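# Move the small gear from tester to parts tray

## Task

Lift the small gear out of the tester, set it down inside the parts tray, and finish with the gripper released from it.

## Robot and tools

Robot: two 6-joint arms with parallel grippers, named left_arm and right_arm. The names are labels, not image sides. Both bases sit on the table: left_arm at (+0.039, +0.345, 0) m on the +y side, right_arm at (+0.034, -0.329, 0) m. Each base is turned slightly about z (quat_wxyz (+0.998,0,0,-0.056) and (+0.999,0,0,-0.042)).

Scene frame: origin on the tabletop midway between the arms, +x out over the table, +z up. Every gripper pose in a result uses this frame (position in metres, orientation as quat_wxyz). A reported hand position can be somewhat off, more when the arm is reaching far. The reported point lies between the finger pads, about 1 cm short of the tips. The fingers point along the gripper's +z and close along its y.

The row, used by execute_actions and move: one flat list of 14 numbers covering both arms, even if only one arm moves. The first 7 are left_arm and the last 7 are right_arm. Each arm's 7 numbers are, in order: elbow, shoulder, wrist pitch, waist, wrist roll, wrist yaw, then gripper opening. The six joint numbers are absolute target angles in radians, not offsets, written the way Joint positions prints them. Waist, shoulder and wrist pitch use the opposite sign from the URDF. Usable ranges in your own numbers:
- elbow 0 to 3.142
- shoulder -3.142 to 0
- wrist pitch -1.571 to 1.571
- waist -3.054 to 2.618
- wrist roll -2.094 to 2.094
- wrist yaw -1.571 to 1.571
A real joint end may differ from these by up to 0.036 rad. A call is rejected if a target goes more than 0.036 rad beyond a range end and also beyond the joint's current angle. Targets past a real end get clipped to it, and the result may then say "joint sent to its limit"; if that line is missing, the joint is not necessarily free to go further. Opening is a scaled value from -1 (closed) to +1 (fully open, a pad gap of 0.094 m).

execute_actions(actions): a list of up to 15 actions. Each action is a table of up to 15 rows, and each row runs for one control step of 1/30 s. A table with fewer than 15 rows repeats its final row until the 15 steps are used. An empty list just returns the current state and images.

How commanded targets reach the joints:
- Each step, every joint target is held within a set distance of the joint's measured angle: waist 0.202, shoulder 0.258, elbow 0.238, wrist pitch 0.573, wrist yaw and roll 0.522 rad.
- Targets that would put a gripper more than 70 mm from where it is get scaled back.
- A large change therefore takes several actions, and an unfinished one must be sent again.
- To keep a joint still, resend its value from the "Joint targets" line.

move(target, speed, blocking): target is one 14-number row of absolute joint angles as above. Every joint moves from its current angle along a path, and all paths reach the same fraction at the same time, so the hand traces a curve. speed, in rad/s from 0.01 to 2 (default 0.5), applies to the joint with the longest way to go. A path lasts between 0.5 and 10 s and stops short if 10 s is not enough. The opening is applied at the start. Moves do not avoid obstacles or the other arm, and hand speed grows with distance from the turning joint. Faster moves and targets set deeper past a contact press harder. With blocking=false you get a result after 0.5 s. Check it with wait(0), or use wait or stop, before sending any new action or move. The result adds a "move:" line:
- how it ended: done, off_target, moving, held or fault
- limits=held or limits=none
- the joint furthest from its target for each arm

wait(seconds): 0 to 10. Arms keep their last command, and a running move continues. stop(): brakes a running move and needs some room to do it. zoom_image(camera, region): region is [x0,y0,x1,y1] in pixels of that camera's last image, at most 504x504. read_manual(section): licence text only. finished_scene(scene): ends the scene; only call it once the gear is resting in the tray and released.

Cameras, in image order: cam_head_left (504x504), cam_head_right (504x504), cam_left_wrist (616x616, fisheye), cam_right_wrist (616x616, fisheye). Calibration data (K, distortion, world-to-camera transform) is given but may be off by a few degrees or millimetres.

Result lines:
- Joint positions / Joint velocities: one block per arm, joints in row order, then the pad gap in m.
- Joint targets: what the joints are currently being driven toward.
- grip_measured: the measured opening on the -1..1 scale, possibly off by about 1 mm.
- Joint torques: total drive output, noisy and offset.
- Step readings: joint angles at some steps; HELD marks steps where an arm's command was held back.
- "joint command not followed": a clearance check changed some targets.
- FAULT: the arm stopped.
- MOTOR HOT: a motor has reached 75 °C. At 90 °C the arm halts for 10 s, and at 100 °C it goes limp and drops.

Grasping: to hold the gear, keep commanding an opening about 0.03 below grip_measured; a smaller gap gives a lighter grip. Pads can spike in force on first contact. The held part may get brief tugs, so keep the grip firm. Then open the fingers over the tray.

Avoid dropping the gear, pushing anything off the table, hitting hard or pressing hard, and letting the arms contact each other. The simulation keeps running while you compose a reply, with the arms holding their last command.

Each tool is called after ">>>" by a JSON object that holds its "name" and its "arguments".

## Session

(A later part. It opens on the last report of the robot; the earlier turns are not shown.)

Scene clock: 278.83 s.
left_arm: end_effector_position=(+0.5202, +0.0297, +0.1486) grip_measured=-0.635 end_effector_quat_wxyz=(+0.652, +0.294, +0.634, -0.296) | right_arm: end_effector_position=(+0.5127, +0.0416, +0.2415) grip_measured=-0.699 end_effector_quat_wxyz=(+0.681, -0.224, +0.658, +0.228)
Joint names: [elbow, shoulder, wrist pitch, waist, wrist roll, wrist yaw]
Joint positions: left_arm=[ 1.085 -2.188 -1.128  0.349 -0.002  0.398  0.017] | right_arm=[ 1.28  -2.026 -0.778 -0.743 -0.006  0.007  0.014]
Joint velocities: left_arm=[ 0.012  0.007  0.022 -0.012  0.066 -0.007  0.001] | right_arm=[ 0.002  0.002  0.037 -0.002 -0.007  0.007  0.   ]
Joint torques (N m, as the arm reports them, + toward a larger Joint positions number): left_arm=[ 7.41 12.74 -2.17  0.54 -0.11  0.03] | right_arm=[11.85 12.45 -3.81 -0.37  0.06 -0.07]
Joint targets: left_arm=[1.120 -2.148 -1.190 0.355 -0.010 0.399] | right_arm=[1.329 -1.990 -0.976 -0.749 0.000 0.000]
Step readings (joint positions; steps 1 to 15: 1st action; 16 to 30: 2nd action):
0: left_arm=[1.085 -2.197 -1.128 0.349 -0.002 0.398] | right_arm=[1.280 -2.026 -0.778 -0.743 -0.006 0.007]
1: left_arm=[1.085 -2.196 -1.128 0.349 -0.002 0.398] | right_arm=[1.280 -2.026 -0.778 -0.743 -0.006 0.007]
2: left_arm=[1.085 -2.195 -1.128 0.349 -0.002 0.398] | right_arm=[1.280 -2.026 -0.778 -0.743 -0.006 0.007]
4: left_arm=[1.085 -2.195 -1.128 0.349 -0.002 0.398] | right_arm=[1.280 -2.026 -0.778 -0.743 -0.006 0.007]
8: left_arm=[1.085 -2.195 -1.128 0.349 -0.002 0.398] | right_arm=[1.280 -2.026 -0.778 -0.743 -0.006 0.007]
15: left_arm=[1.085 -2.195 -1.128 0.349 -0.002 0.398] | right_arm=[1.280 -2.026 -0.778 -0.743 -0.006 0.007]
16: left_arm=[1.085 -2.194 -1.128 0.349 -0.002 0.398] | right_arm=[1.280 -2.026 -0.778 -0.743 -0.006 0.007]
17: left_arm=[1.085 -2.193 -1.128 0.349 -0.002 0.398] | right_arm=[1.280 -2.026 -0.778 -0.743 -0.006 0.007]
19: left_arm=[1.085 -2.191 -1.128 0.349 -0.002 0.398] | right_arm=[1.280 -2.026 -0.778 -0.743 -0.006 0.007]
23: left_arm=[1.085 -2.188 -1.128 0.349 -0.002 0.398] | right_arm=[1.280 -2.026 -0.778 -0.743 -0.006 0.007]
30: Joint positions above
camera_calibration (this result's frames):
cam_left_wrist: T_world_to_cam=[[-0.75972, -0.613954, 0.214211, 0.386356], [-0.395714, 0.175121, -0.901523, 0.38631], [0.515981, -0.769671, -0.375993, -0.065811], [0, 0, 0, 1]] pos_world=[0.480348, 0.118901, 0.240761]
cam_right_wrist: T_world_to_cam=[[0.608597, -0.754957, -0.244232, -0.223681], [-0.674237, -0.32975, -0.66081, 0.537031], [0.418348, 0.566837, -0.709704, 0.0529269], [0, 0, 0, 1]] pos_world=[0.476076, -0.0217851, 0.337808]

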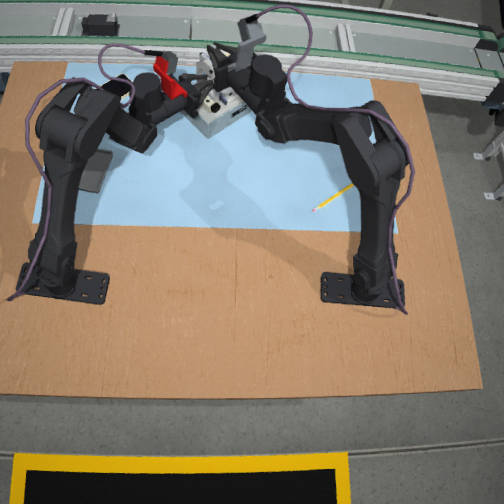

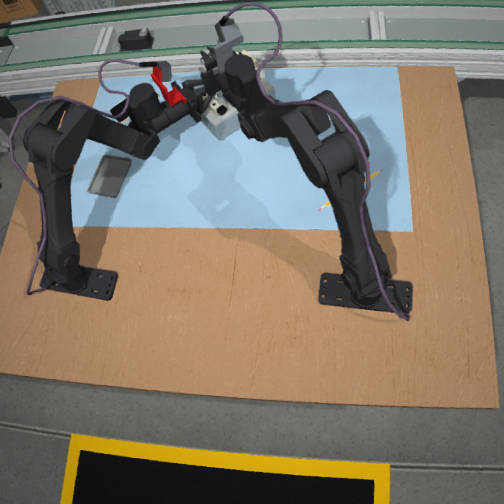

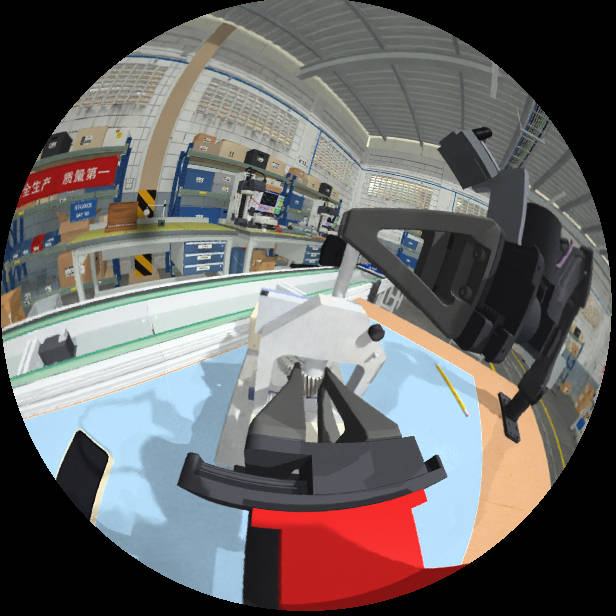

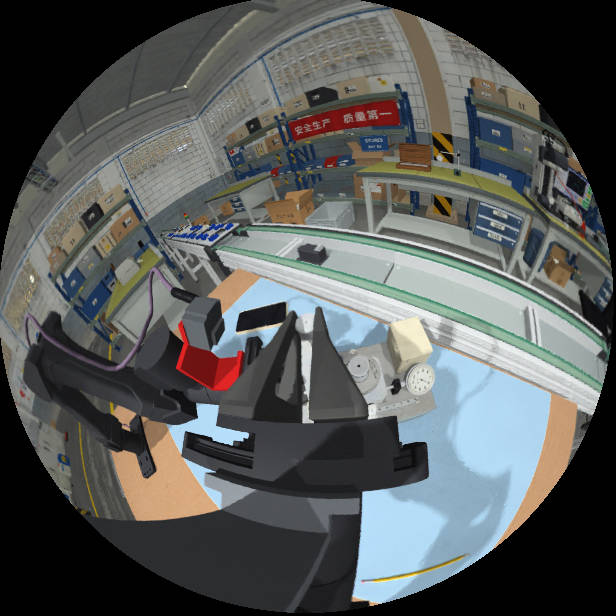

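>>> {"name": "execute_actions", "arguments": {"actions": [[[1.087,-2.152,-1.152,0.342,-0.01,0.404,-0.665, 1.329,-1.99,-0.976,-0.749,0,0,-0.73]],[[1.075,-2.147,-1.156,0.339,-0.01,0.407,-0.665, 1.329,-1.99,-0.976,-0.749,0,0,-0.73]],[[1.06,-2.141,-1.162,0.335,-0.01,0.411,-0.665, 1.329,-1.99,-0.976,-0.749,0,0,-0.73]],[[1.045,-2.134,-1.168,0.331,-0.01,0.415,-0.665, 1.329,-1.99,-0.976,-0.749,0,0,-0.73]]]}}

>>> {"name": "zoom_image", "arguments": {"camera": "cam_left_wrist", "region": [250, 300, 370, 420]}}

Scene clock: 290.53 s.
left_arm: end_effector_position=(+0.5153, +0.0367, +0.1471) grip_measured=-0.635 end_effector_quat_wxyz=(+0.648, +0.294, +0.637, -0.296) | right_arm: end_effector_position=(+0.5127, +0.0416, +0.2427) grip_measured=-0.699 end_effector_quat_wxyz=(+0.683, -0.224, +0.657, +0.229)
Joint names: [elbow, shoulder, wrist pitch, waist, wrist roll, wrist yaw]
Joint positions: left_arm=[ 1.049 -2.166 -1.133  0.339 -0.002  0.408  0.017] | right_arm=[ 1.28  -2.026 -0.783 -0.743 -0.006  0.007  0.014]
Joint velocities: left_arm=[-0.012  0.002 -0.037 -0.002  0.007 -0.037  0.   ] | right_arm=[ 0.007 -0.017 -0.066 -0.007 -0.022  0.066 -0.   ]
Joint torques (N m, as the arm reports them, + toward a larger Joint positions number): left_arm=[ 4.39 11.89 -1.94 -0.62 -0.11  0.09] | right_arm=[11.66 12.43 -3.74 -0.46  0.06 -0.05]
Joint targets: left_arm=[1.045 -2.134 -1.168 0.331 -0.010 0.415] | right_arm=[1.329 -1.990 -0.976 -0.749 0.000 -0.000]
Step readings (joint positions; steps 1 to 15: 1st action; 16 to 30: 2nd action; 31 to 45: 3rd action; 46 to 60: 4th action):
0: left_arm=[1.085 -2.188 -1.128 0.349 -0.002 0.398] | right_arm=[1.280 -2.026 -0.778 -0.743 -0.006 0.007]
1: left_arm=[1.085 -2.188 -1.127 0.349 -0.002 0.398] | right_arm=[1.280 -2.026 -0.778 -0.743 -0.006 0.007]
2: left_arm=[1.084 -2.187 -1.127 0.348 -0.002 0.399] | right_arm=[1.280 -2.026 -0.778 -0.743 -0.006 0.007]
4: left_arm=[1.083 -2.186 -1.127 0.346 -0.002 0.401] | right_arm=[1.280 -2.026 -0.780 -0.743 -0.006 0.007]
8: left_arm=[1.083 -2.186 -1.127 0.346 -0.002 0.401] | right_arm=[1.280 -2.026 -0.781 -0.743 -0.006 0.007]
15: left_arm=[1.083 -2.186 -1.127 0.346 -0.002 0.401] | right_arm=[1.280 -2.026 -0.781 -0.743 -0.006 0.007]
16: left_arm=[1.082 -2.186 -1.127 0.346 -0.002 0.401] | right_arm=[1.280 -2.026 -0.781 -0.743 -0.006 0.007]
17: left_arm=[1.080 -2.185 -1.127 0.346 -0.002 0.401] | right_arm=[1.280 -2.026 -0.781 -0.743 -0.006 0.007]
19: left_arm=[1.078 -2.183 -1.127 0.346 -0.002 0.401] | right_arm=[1.280 -2.026 -0.782 -0.743 -0.006 0.007]
23: left_arm=[1.077 -2.181 -1.127 0.346 -0.002 0.401] | right_arm=[1.280 -2.026 -0.783 -0.743 -0.006 0.007]
30: left_arm=[1.077 -2.181 -1.127 0.346 -0.002 0.401] | right_arm=[1.280 -2.026 -0.783 -0.743 -0.006 0.007]
31: left_arm=[1.076 -2.181 -1.127 0.346 -0.002 0.402] | right_arm=[1.280 -2.026 -0.783 -0.743 -0.006 0.007]
32: left_arm=[1.071 -2.178 -1.127 0.345 -0.002 0.402] | right_arm=[1.280 -2.026 -0.783 -0.743 -0.006 0.007]
34: left_arm=[1.065 -2.174 -1.127 0.344 -0.002 0.403] | right_arm=[1.280 -2.026 -0.783 -0.743 -0.006 0.007]
38: left_arm=[1.064 -2.173 -1.128 0.342 -0.002 0.404] | right_arm=[1.280 -2.026 -0.783 -0.743 -0.006 0.007]
45: left_arm=[1.064 -2.173 -1.128 0.342 -0.002 0.405] | right_arm=[1.280 -2.026 -0.783 -0.743 -0.006 0.007]
46: left_arm=[1.062 -2.172 -1.128 0.342 -0.002 0.405] | right_arm=[1.280 -2.026 -0.783 -0.743 -0.006 0.007]
47: left_arm=[1.057 -2.170 -1.130 0.342 -0.002 0.406] | right_arm=[1.280 -2.026 -0.783 -0.743 -0.006 0.007]
49: left_arm=[1.050 -2.166 -1.131 0.340 -0.002 0.407] | right_arm=[1.280 -2.026 -0.783 -0.743 -0.006 0.007]
53: left_arm=[1.049 -2.166 -1.132 0.339 -0.002 0.408] | right_arm=[1.280 -2.026 -0.783 -0.743 -0.006 0.007]
60: Joint positions above
camera_calibration (this result's frames):
cam_left_wrist: T_world_to_cam=[[-0.757815, -0.614943, 0.218085, 0.385738], [-0.403634, 0.179229, -0.897194, 0.385067], [0.512636, -0.767933, -0.384035, -0.0555466], [0, 0, 0, 1]] pos_world=[0.476219, 0.125536, 0.240024]
cam_right_wrist: T_world_to_cam=[[0.609481, -0.754273, -0.244142, -0.223906], [-0.671838, -0.327893, -0.664168, 0.537262], [0.420912, 0.568821, -0.706594, 0.0516088], [0, 0, 0, 1]] pos_world=[0.475697, -0.0220779, 0.338634]

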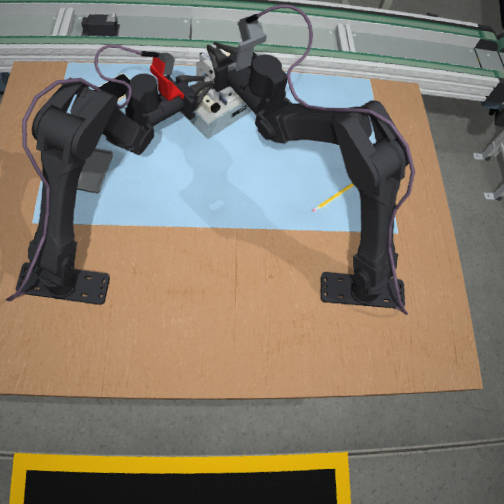

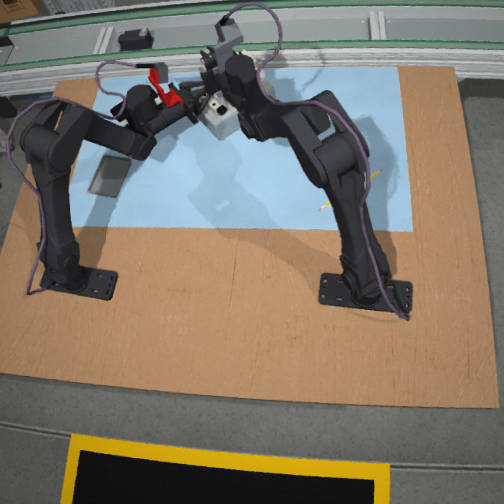

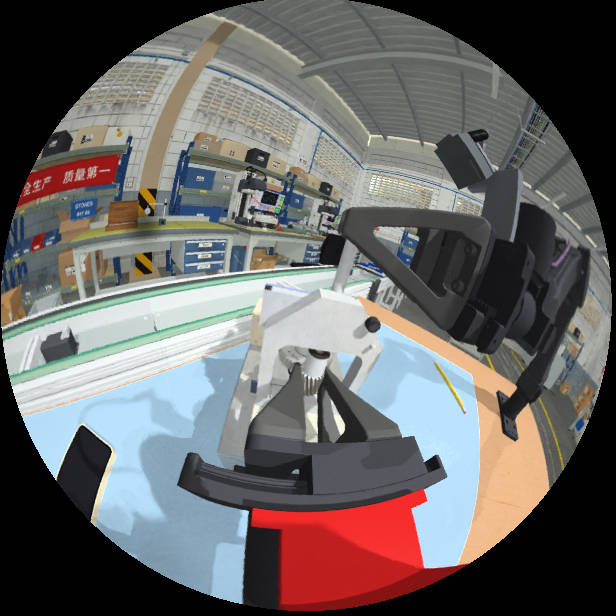

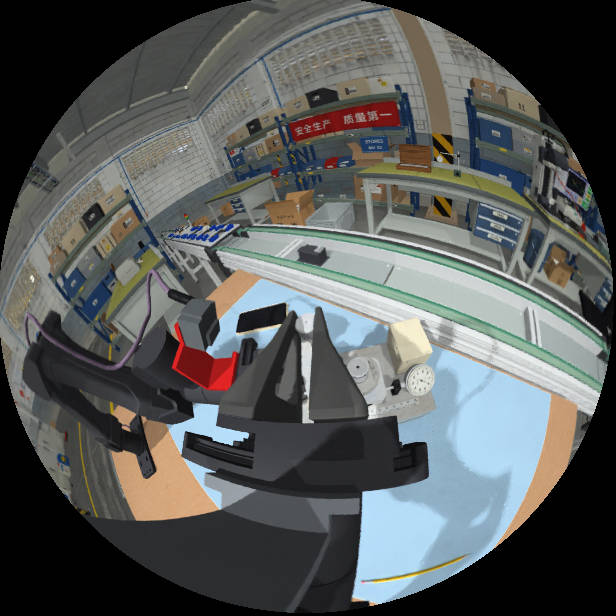

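Region (250, 300, 370, 420) of cam_left_wrist's 616x616 image, scaled by 4.200, with more detail than that image has.

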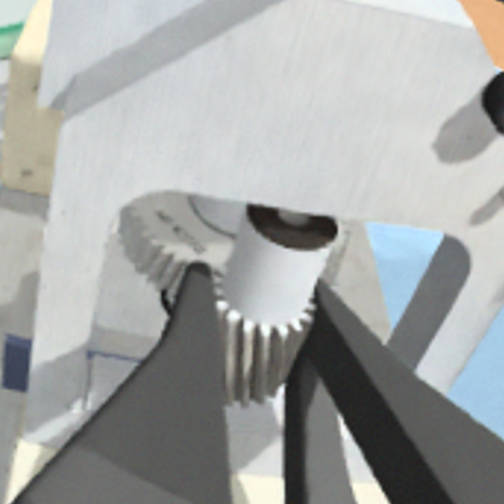

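>>> {"name": "move", "arguments": {"target": [0.856,-2.024,-1.225,0.277,-0.01,0.465,-0.665, 1.329,-1.99,-0.976,-0.749,0,0,-0.73], "speed": 0.07}}

>>> {"name": "zoom_image", "arguments": {"camera": "cam_left_wrist", "region": [230, 260, 390, 420]}}

Scene clock: 297.57 s.
left_arm: end_effector_position=(+0.4875, +0.0727, +0.1465) grip_measured=-0.635 end_effector_quat_wxyz=(+0.643, +0.293, +0.644, -0.294) | right_arm: end_effector_position=(+0.5128, +0.0417, +0.2351) grip_measured=-0.699 end_effector_quat_wxyz=(+0.680, -0.225, +0.660, +0.228)
Joint names: [elbow, shoulder, wrist pitch, waist, wrist roll, wrist yaw]
Joint positions: left_arm=[ 0.861 -2.054 -1.191  0.284 -0.002  0.458  0.017] | right_arm=[ 1.272 -2.036 -0.792 -0.743 -0.006  0.007  0.014]
Joint velocities: left_arm=[ 0.002 -0.007 -0.022 -0.002  0.007 -0.051  0.001] | right_arm=[-0.022 -0.007  0.037  0.022 -0.022 -0.051  0.   ]
Joint torques (N m, as the arm reports them, + toward a larger Joint positions number): left_arm=[ 3.99 10.65 -1.88 -0.67 -0.1   0.05] | right_arm=[12.11 12.88 -3.54 -0.34  0.03 -0.07]
Joint targets: left_arm=[0.856 -2.024 -1.225 0.277 -0.010 0.465] | right_arm=[1.325 -1.994 -0.962 -0.749 -0.000 0.000]
move: off_target (left_arm, right_arm); limits=none; left_arm: farthest joint: the wrist pitch, 0.034 radians from its target (0.091 radians at the start); right_arm: farthest joint: the wrist pitch, 0.184 radians from its target (0.193 radians at the start)
camera_calibration (this result's frames):
cam_left_wrist: T_world_to_cam=[[-0.751399, -0.620108, 0.225536, 0.383036], [-0.418922, 0.184234, -0.889136, 0.372742], [0.509809, -0.762577, -0.39821, -0.0108538], [0, 0, 0, 1]] pos_world=[0.449496, 0.160575, 0.240708]
cam_right_wrist: T_world_to_cam=[[0.607712, -0.755642, -0.244318, -0.224757], [-0.676623, -0.331596, -0.657439, 0.533385], [0.415773, 0.564845, -0.7128, 0.0503816], [0, 0, 0, 1]] pos_world=[0.476541, -0.0214252, 0.331668]

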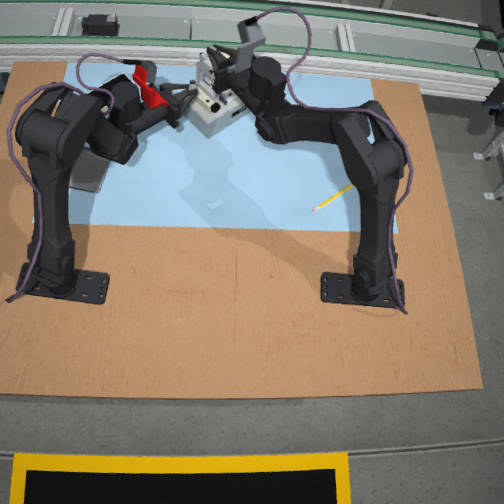

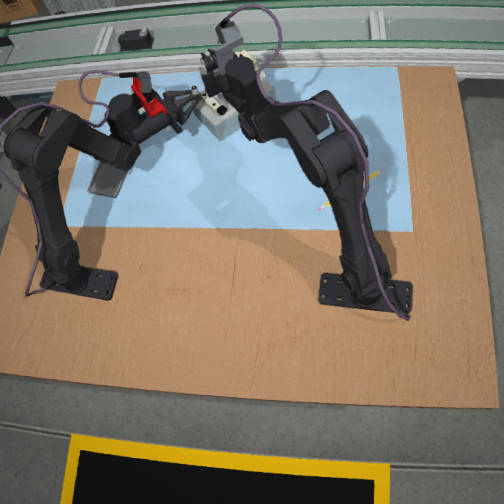

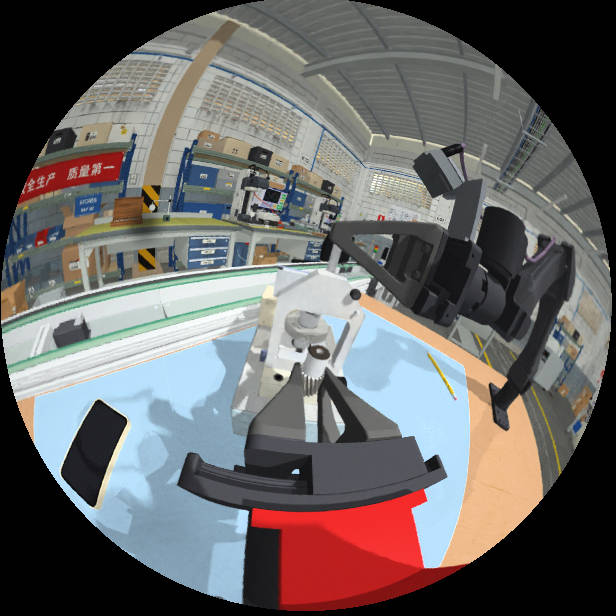

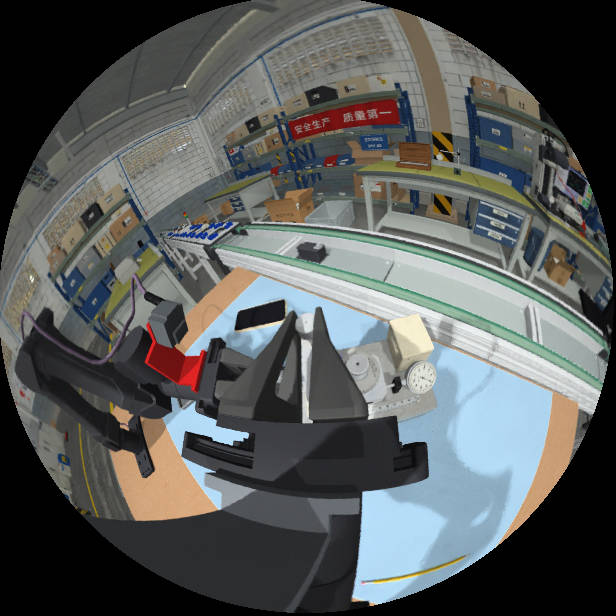

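Region (230, 260, 390, 420) of cam_left_wrist's 616x616 image, scaled by 3.150, with more detail than that image has.

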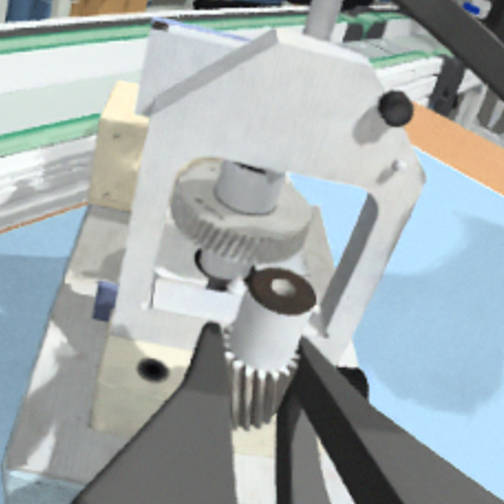

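>>> {"name": "move", "arguments": {"target": [0.75,-1.72,-0.95,0.08,0,0.35,-0.665, 1.278,-2.03,-0.75,-0.745,0,0,-0.73], "speed": 0.4}}

>>> {"name": "move", "arguments": {"target": [1.26,-1.675,1.13,-0.05,0,0,-0.665, 1.278,-2.03,-0.75,-0.745,0,0,-0.1], "speed": 0.9}}

Scene clock: 313.20 s.
left_arm: end_effector_position=(+0.5051, +0.1904, +0.1960) grip_measured=-0.635 end_effector_quat_wxyz=(+0.663, +0.190, +0.697, -0.195) | right_arm: end_effector_position=(+0.5129, +0.0417, +0.2255) grip_measured=-0.699 end_effector_quat_wxyz=(+0.671, -0.228, +0.669, +0.224)
Joint names: [elbow, shoulder, wrist pitch, waist, wrist roll, wrist yaw]
Joint positions: left_arm=[ 0.755 -1.743 -0.941  0.083 -0.002  0.355  0.017] | right_arm=[ 1.267 -2.041 -0.774 -0.743 -0.006  0.007  0.014]
Joint velocities: left_arm=[-0.002  0.007 -0.037  0.022  0.066  0.022 -0.   ] | right_arm=[ 0.012  0.012  0.022  0.017  0.007 -0.007 -0.001]
Joint torques (N m, as the arm reports them, + toward a larger Joint positions number): left_arm=[ 4.79  8.56 -1.72 -0.3  -0.02 -0.01] | right_arm=[ 8.18 10.68 -1.59 -0.21  0.06 -0.08]
Joint targets: left_arm=[0.750 -1.720 -0.950 0.080 0.000 0.350] | right_arm=[1.278 -2.030 -0.750 -0.745 -0.000 -0.000]
move: off_target (left_arm, right_arm); limits=none; left_arm: farthest joint: the shoulder, 0.023 radians from its target (0.334 radians at the start); right_arm: farthest joint: the wrist pitch, 0.024 radians from its target (0.042 radians at the start)
camera_calibration (this result's frames):
cam_left_wrist: T_world_to_cam=[[-0.521211, -0.818517, 0.241597, 0.376466], [-0.493937, 0.0584632, -0.86753, 0.460013], [0.695963, -0.5715, -0.434767, -0.0336161], [0, 0, 0, 1]] pos_world=[0.446831, 0.262038, 0.293507]
cam_right_wrist: T_world_to_cam=[[0.602327, -0.75981, -0.244728, -0.224073], [-0.690873, -0.342625, -0.636634, 0.530189], [0.399871, 0.552537, -0.731304, 0.0563579], [0, 0, 0, 1]] pos_world=[0.478723, -0.0197364, 0.323914]

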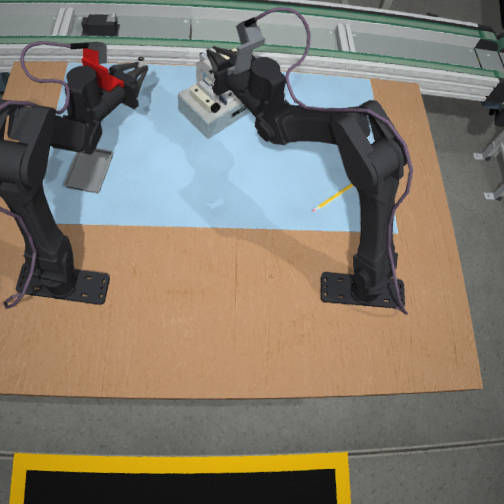

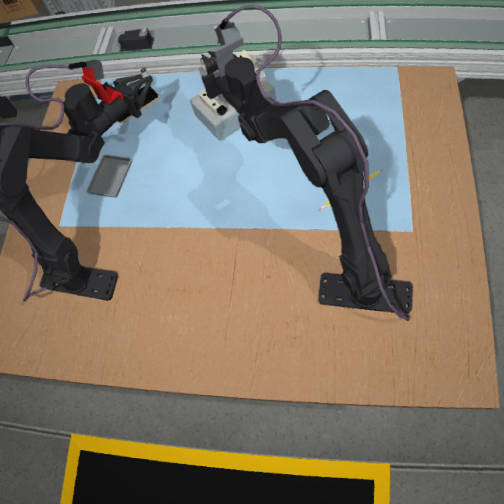

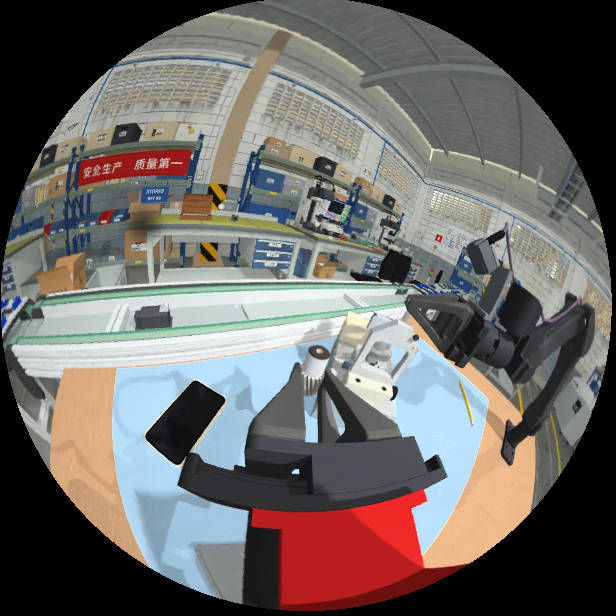

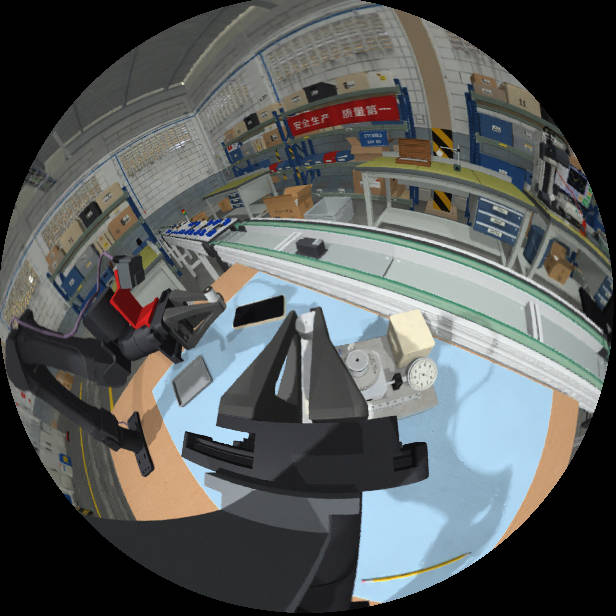

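Scene clock: 316.33 s.
left_arm: end_effector_position=(+0.3329, +0.3244, +0.0745) grip_measured=-0.635 end_effector_quat_wxyz=(-0.010, +0.034, +0.999, -0.003) | right_arm: end_effector_position=(+0.5128, +0.0417, +0.2222) grip_measured=-0.102 end_effector_quat_wxyz=(+0.666, -0.230, +0.674, +0.223)
Joint names: [elbow, shoulder, wrist pitch, waist, wrist roll, wrist yaw]
Joint positions: left_arm=[ 1.23  -1.7    1.12  -0.043 -0.002  0.007  0.017] | right_arm=[ 1.267 -2.041 -0.761 -0.743 -0.006  0.007  0.042]
Joint velocities: left_arm=[-0.032 -0.012 -0.066 -0.002  0.007 -0.037  0.001] | right_arm=[-0.022  0.007 -0.007  0.022 -0.007 -0.037  0.   ]
Joint torques (N m, as the arm reports them, + toward a larger Joint positions number): left_arm=[ 7.35  8.18 -0.02 -0.65 -0.02 -0.03] | right_arm=[ 8.2  10.61 -1.73 -0.27  0.06 -0.08]
Joint targets: left_arm=[1.260 -1.675 1.130 -0.050 -0.000 -0.000] | right_arm=[1.278 -2.030 -0.750 -0.745 -0.000 0.000]
move: off_target (left_arm); limits=none; left_arm: farthest joint: the elbow, 0.030 radians from its target (0.505 radians at the start); right_arm: farthest joint: the shoulder, 0.011 radians from its target (0.011 radians at the start)
camera_calibration (this result's frames):
cam_left_wrist: T_world_to_cam=[[0.156798, -0.987238, 0.0278474, 0.2707], [-0.892966, -0.129667, 0.431043, 0.358853], [-0.421931, -0.0924536, -0.901902, 0.361583], [0, 0, 0, 1]] pos_world=[0.430561, 0.347207, 0.163893]
cam_right_wrist: T_world_to_cam=[[0.599742, -0.76181, -0.244857, -0.223447], [-0.697542, -0.347786, -0.626482, 0.529437], [0.392103, 0.546526, -0.739976, 0.0601078], [0, 0, 0, 1]] pos_world=[0.479746, -0.0189441, 0.321449]

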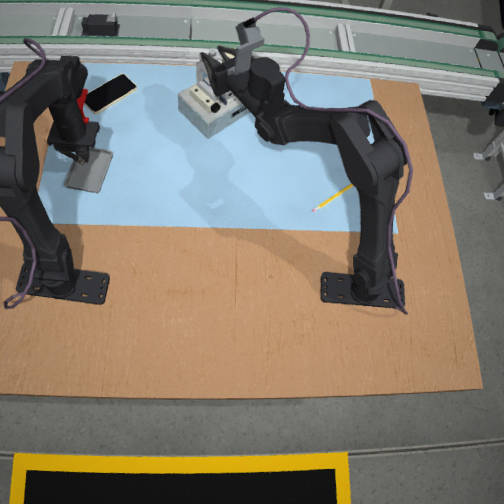

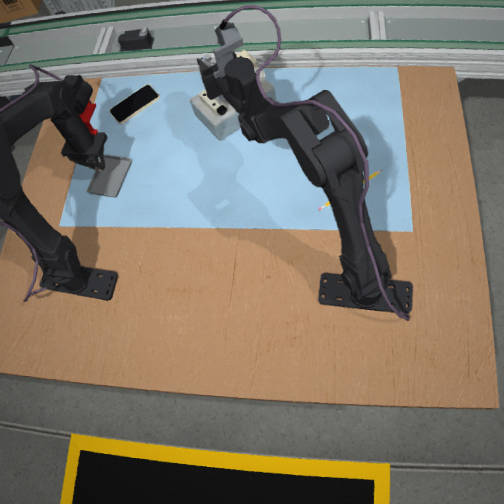

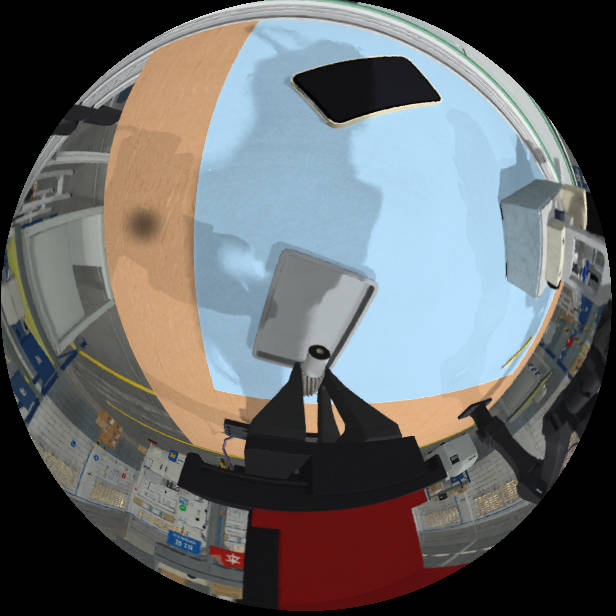

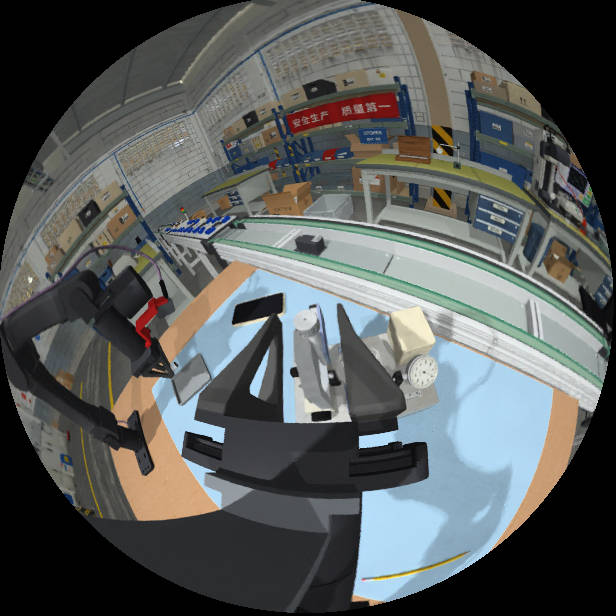

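>>> {"name": "move", "arguments": {"target": [1.124,-1.773,0.915,-0.045,0,0,-0.665, 1.06,-1.86,-0.88,-0.735,0,0,-0.1], "speed": 0.25}}

>>> {"name": "zoom_image", "arguments": {"camera": "cam_right_wrist", "region": [120, 310, 240, 430]}}

Scene clock: 324.60 s.
left_arm: end_effector_position=(+0.3406, +0.3239, +0.0282) grip_measured=-0.635 end_effector_quat_wxyz=(-0.005, +0.034, +0.999, -0.003) | right_arm: end_effector_position=(+0.4785, +0.0151, +0.2377) grip_measured=-0.102 end_effector_quat_wxyz=(+0.681, -0.224, +0.658, +0.228)
Joint names: [elbow, shoulder, wrist pitch, waist, wrist roll, wrist yaw]
Joint positions: left_arm=[ 1.126 -1.776  0.931 -0.043 -0.002  0.007  0.017] | right_arm=[ 1.066 -1.892 -0.858 -0.743 -0.006  0.007  0.042]
Joint velocities: left_arm=[-0.002  0.002 -0.022  0.012 -0.022 -0.007  0.   ] | right_arm=[-0.002  0.007  0.007  0.002 -0.022 -0.007 -0.   ]
Joint torques (N m, as the arm reports them, + toward a larger Joint positions number): left_arm=[ 4.6   6.76 -0.26 -0.19  0.   -0.03] | right_arm=[ 6.44 10.79 -2.03  0.73  0.04 -0.1 ]
Joint targets: left_arm=[1.124 -1.773 0.915 -0.045 0.000 0.000] | right_arm=[1.060 -1.860 -0.880 -0.735 0.000 0.000]
move: off_target (right_arm); limits=none; left_arm: farthest joint: the wrist pitch, 0.016 radians from its target (0.205 radians at the start); right_arm: farthest joint: the shoulder, 0.032 radians from its target (0.181 radians at the start)
camera_calibration (this result's frames):
cam_left_wrist: T_world_to_cam=[[0.156523, -0.987219, 0.0299956, 0.27028], [-0.897027, -0.129383, 0.422614, 0.387135], [-0.413332, -0.0930558, -0.905813, 0.320391], [0, 0, 0, 1]] pos_world=[0.437393, 0.346728, 0.118498]
cam_right_wrist: T_world_to_cam=[[0.608523, -0.755014, -0.24424, -0.223758], [-0.674436, -0.329904, -0.66053, 0.502738], [0.418134, 0.566672, -0.709963, 0.0796365], [0, 0, 0, 1]] pos_world=[0.441927, -0.0482128, 0.333962]

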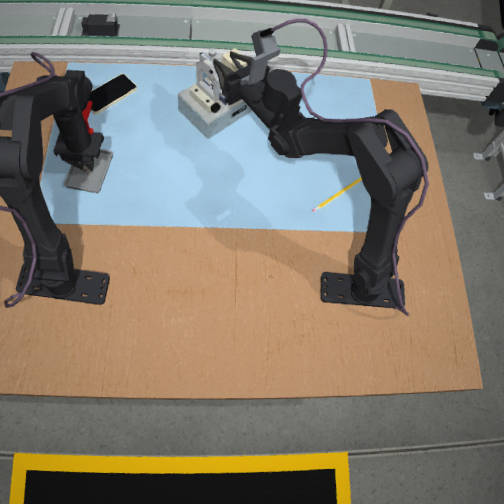

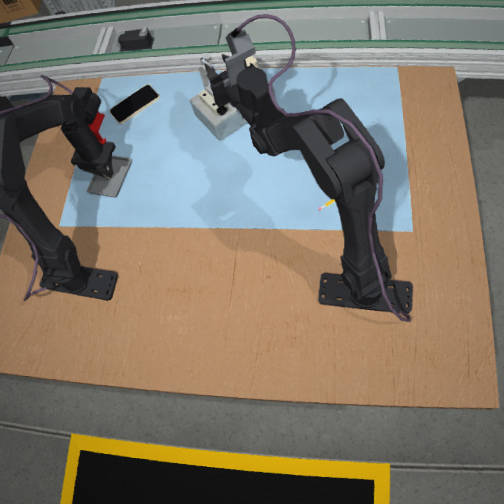

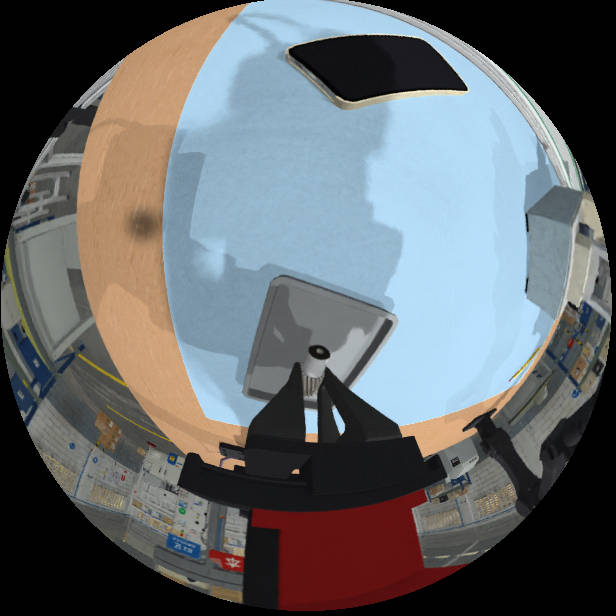

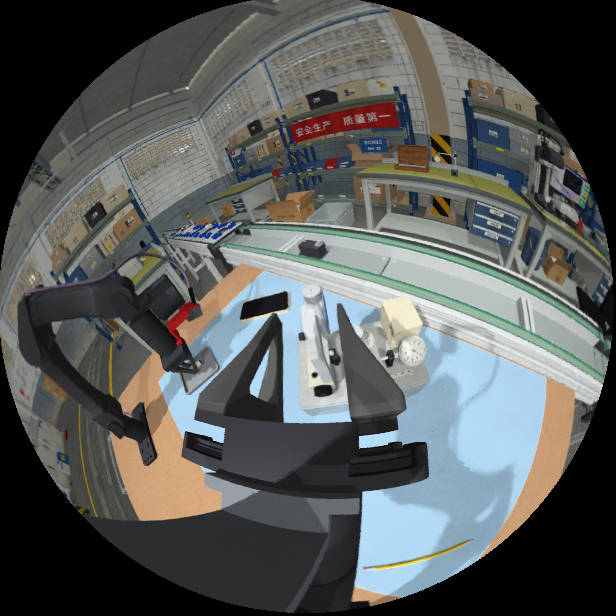

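Region (120, 310, 240, 430) of cam_right_wrist's 616x616 image, scaled by 4.200, with more detail than that image has.

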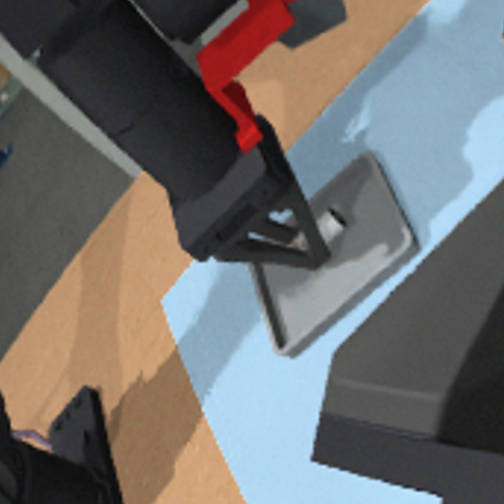

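Lower ~10 mm more.

>>> {"name": "move", "arguments": {"target": [1.104,-1.797,0.875,-0.045,0,0,-0.665, 1.06,-1.86,-0.88,-0.735,0,0,-0.1], "speed": 0.05}}

Scene clock: 328.83 s.
left_arm: end_effector_position=(+0.3410, +0.3238, +0.0199) grip_measured=-0.635 end_effector_quat_wxyz=(-0.007, +0.034, +0.999, -0.003) | right_arm: end_effector_position=(+0.4785, +0.0151, +0.2378) grip_measured=-0.102 end_effector_quat_wxyz=(+0.681, -0.224, +0.658, +0.228)
Joint names: [elbow, shoulder, wrist pitch, waist, wrist roll, wrist yaw]
Joint positions: left_arm=[ 1.112 -1.794  0.902 -0.043 -0.002  0.007  0.017] | right_arm=[ 1.066 -1.892 -0.858 -0.743 -0.006  0.007  0.042]
Joint velocities: left_arm=[-0.027 -0.017 -0.007  0.002 -0.037  0.037 -0.   ] | right_arm=[ 0.002 -0.007  0.095  0.007  0.007  0.007  0.   ]
Joint torques (N m, as the arm reports them, + toward a larger Joint positions number): left_arm=[ 4.1   6.25 -0.33 -0.16 -0.01 -0.02] | right_arm=[ 6.47 10.71 -2.03  0.57  0.05 -0.06]
Joint targets: left_arm=[1.104 -1.797 0.875 -0.045 -0.000 -0.000] | right_arm=[1.060 -1.860 -0.880 -0.735 0.000 0.000]
move: off_target (left_arm, right_arm); limits=none; left_arm: farthest joint: the wrist pitch, 0.027 radians from its target (0.055 radians at the start); right_arm: farthest joint: the shoulder, 0.032 radians from its target (0.032 radians at the start)
camera_calibration (this result's frames):
cam_left_wrist: T_world_to_cam=[[0.156625, -0.987226, 0.0292226, 0.270416], [-0.895574, -0.129484, 0.425653, 0.390529], [-0.416432, -0.0928387, -0.904415, 0.313958], [0, 0, 0, 1]] pos_world=[0.438136, 0.346676, 0.109816]
cam_right_wrist: T_world_to_cam=[[0.608597, -0.754957, -0.244232, -0.223772], [-0.674237, -0.32975, -0.66081, 0.502767], [0.418348, 0.566837, -0.709704, 0.0795394], [0, 0, 0, 1]] pos_world=[0.441896, -0.0482371, 0.334031]

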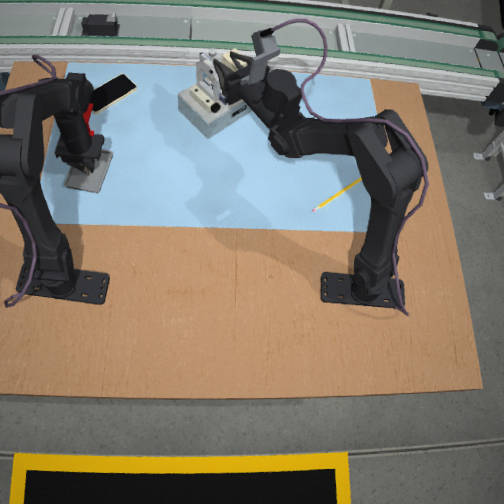

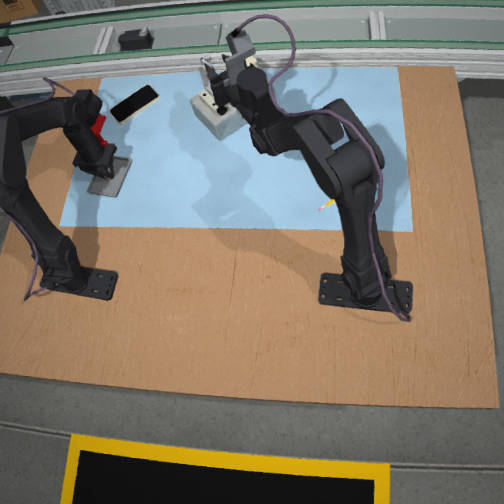

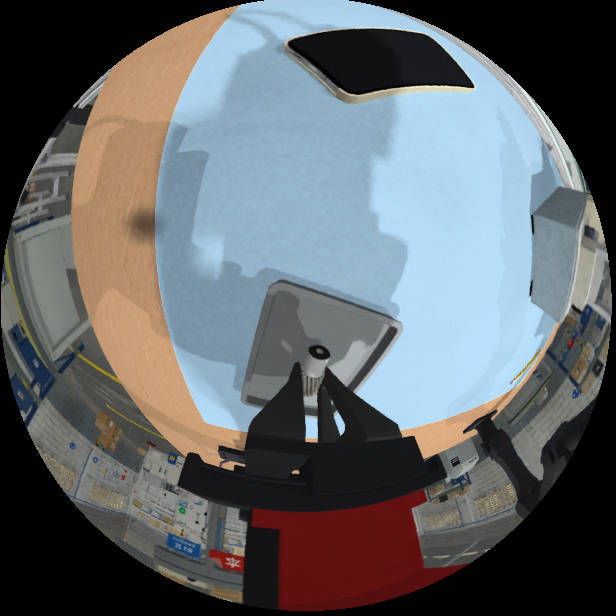

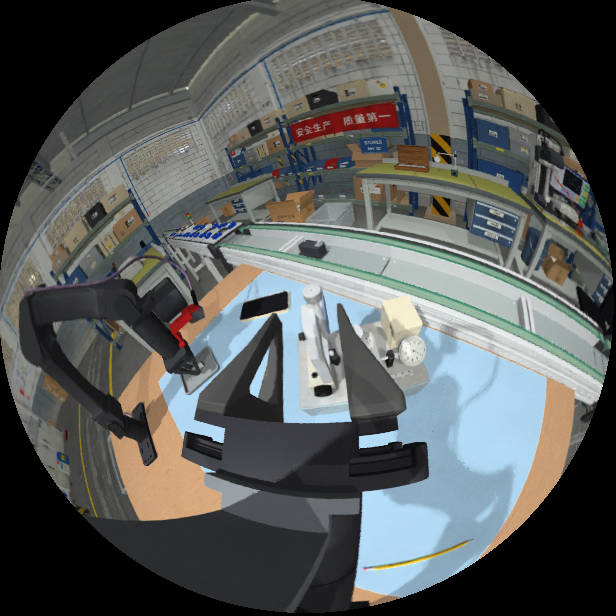

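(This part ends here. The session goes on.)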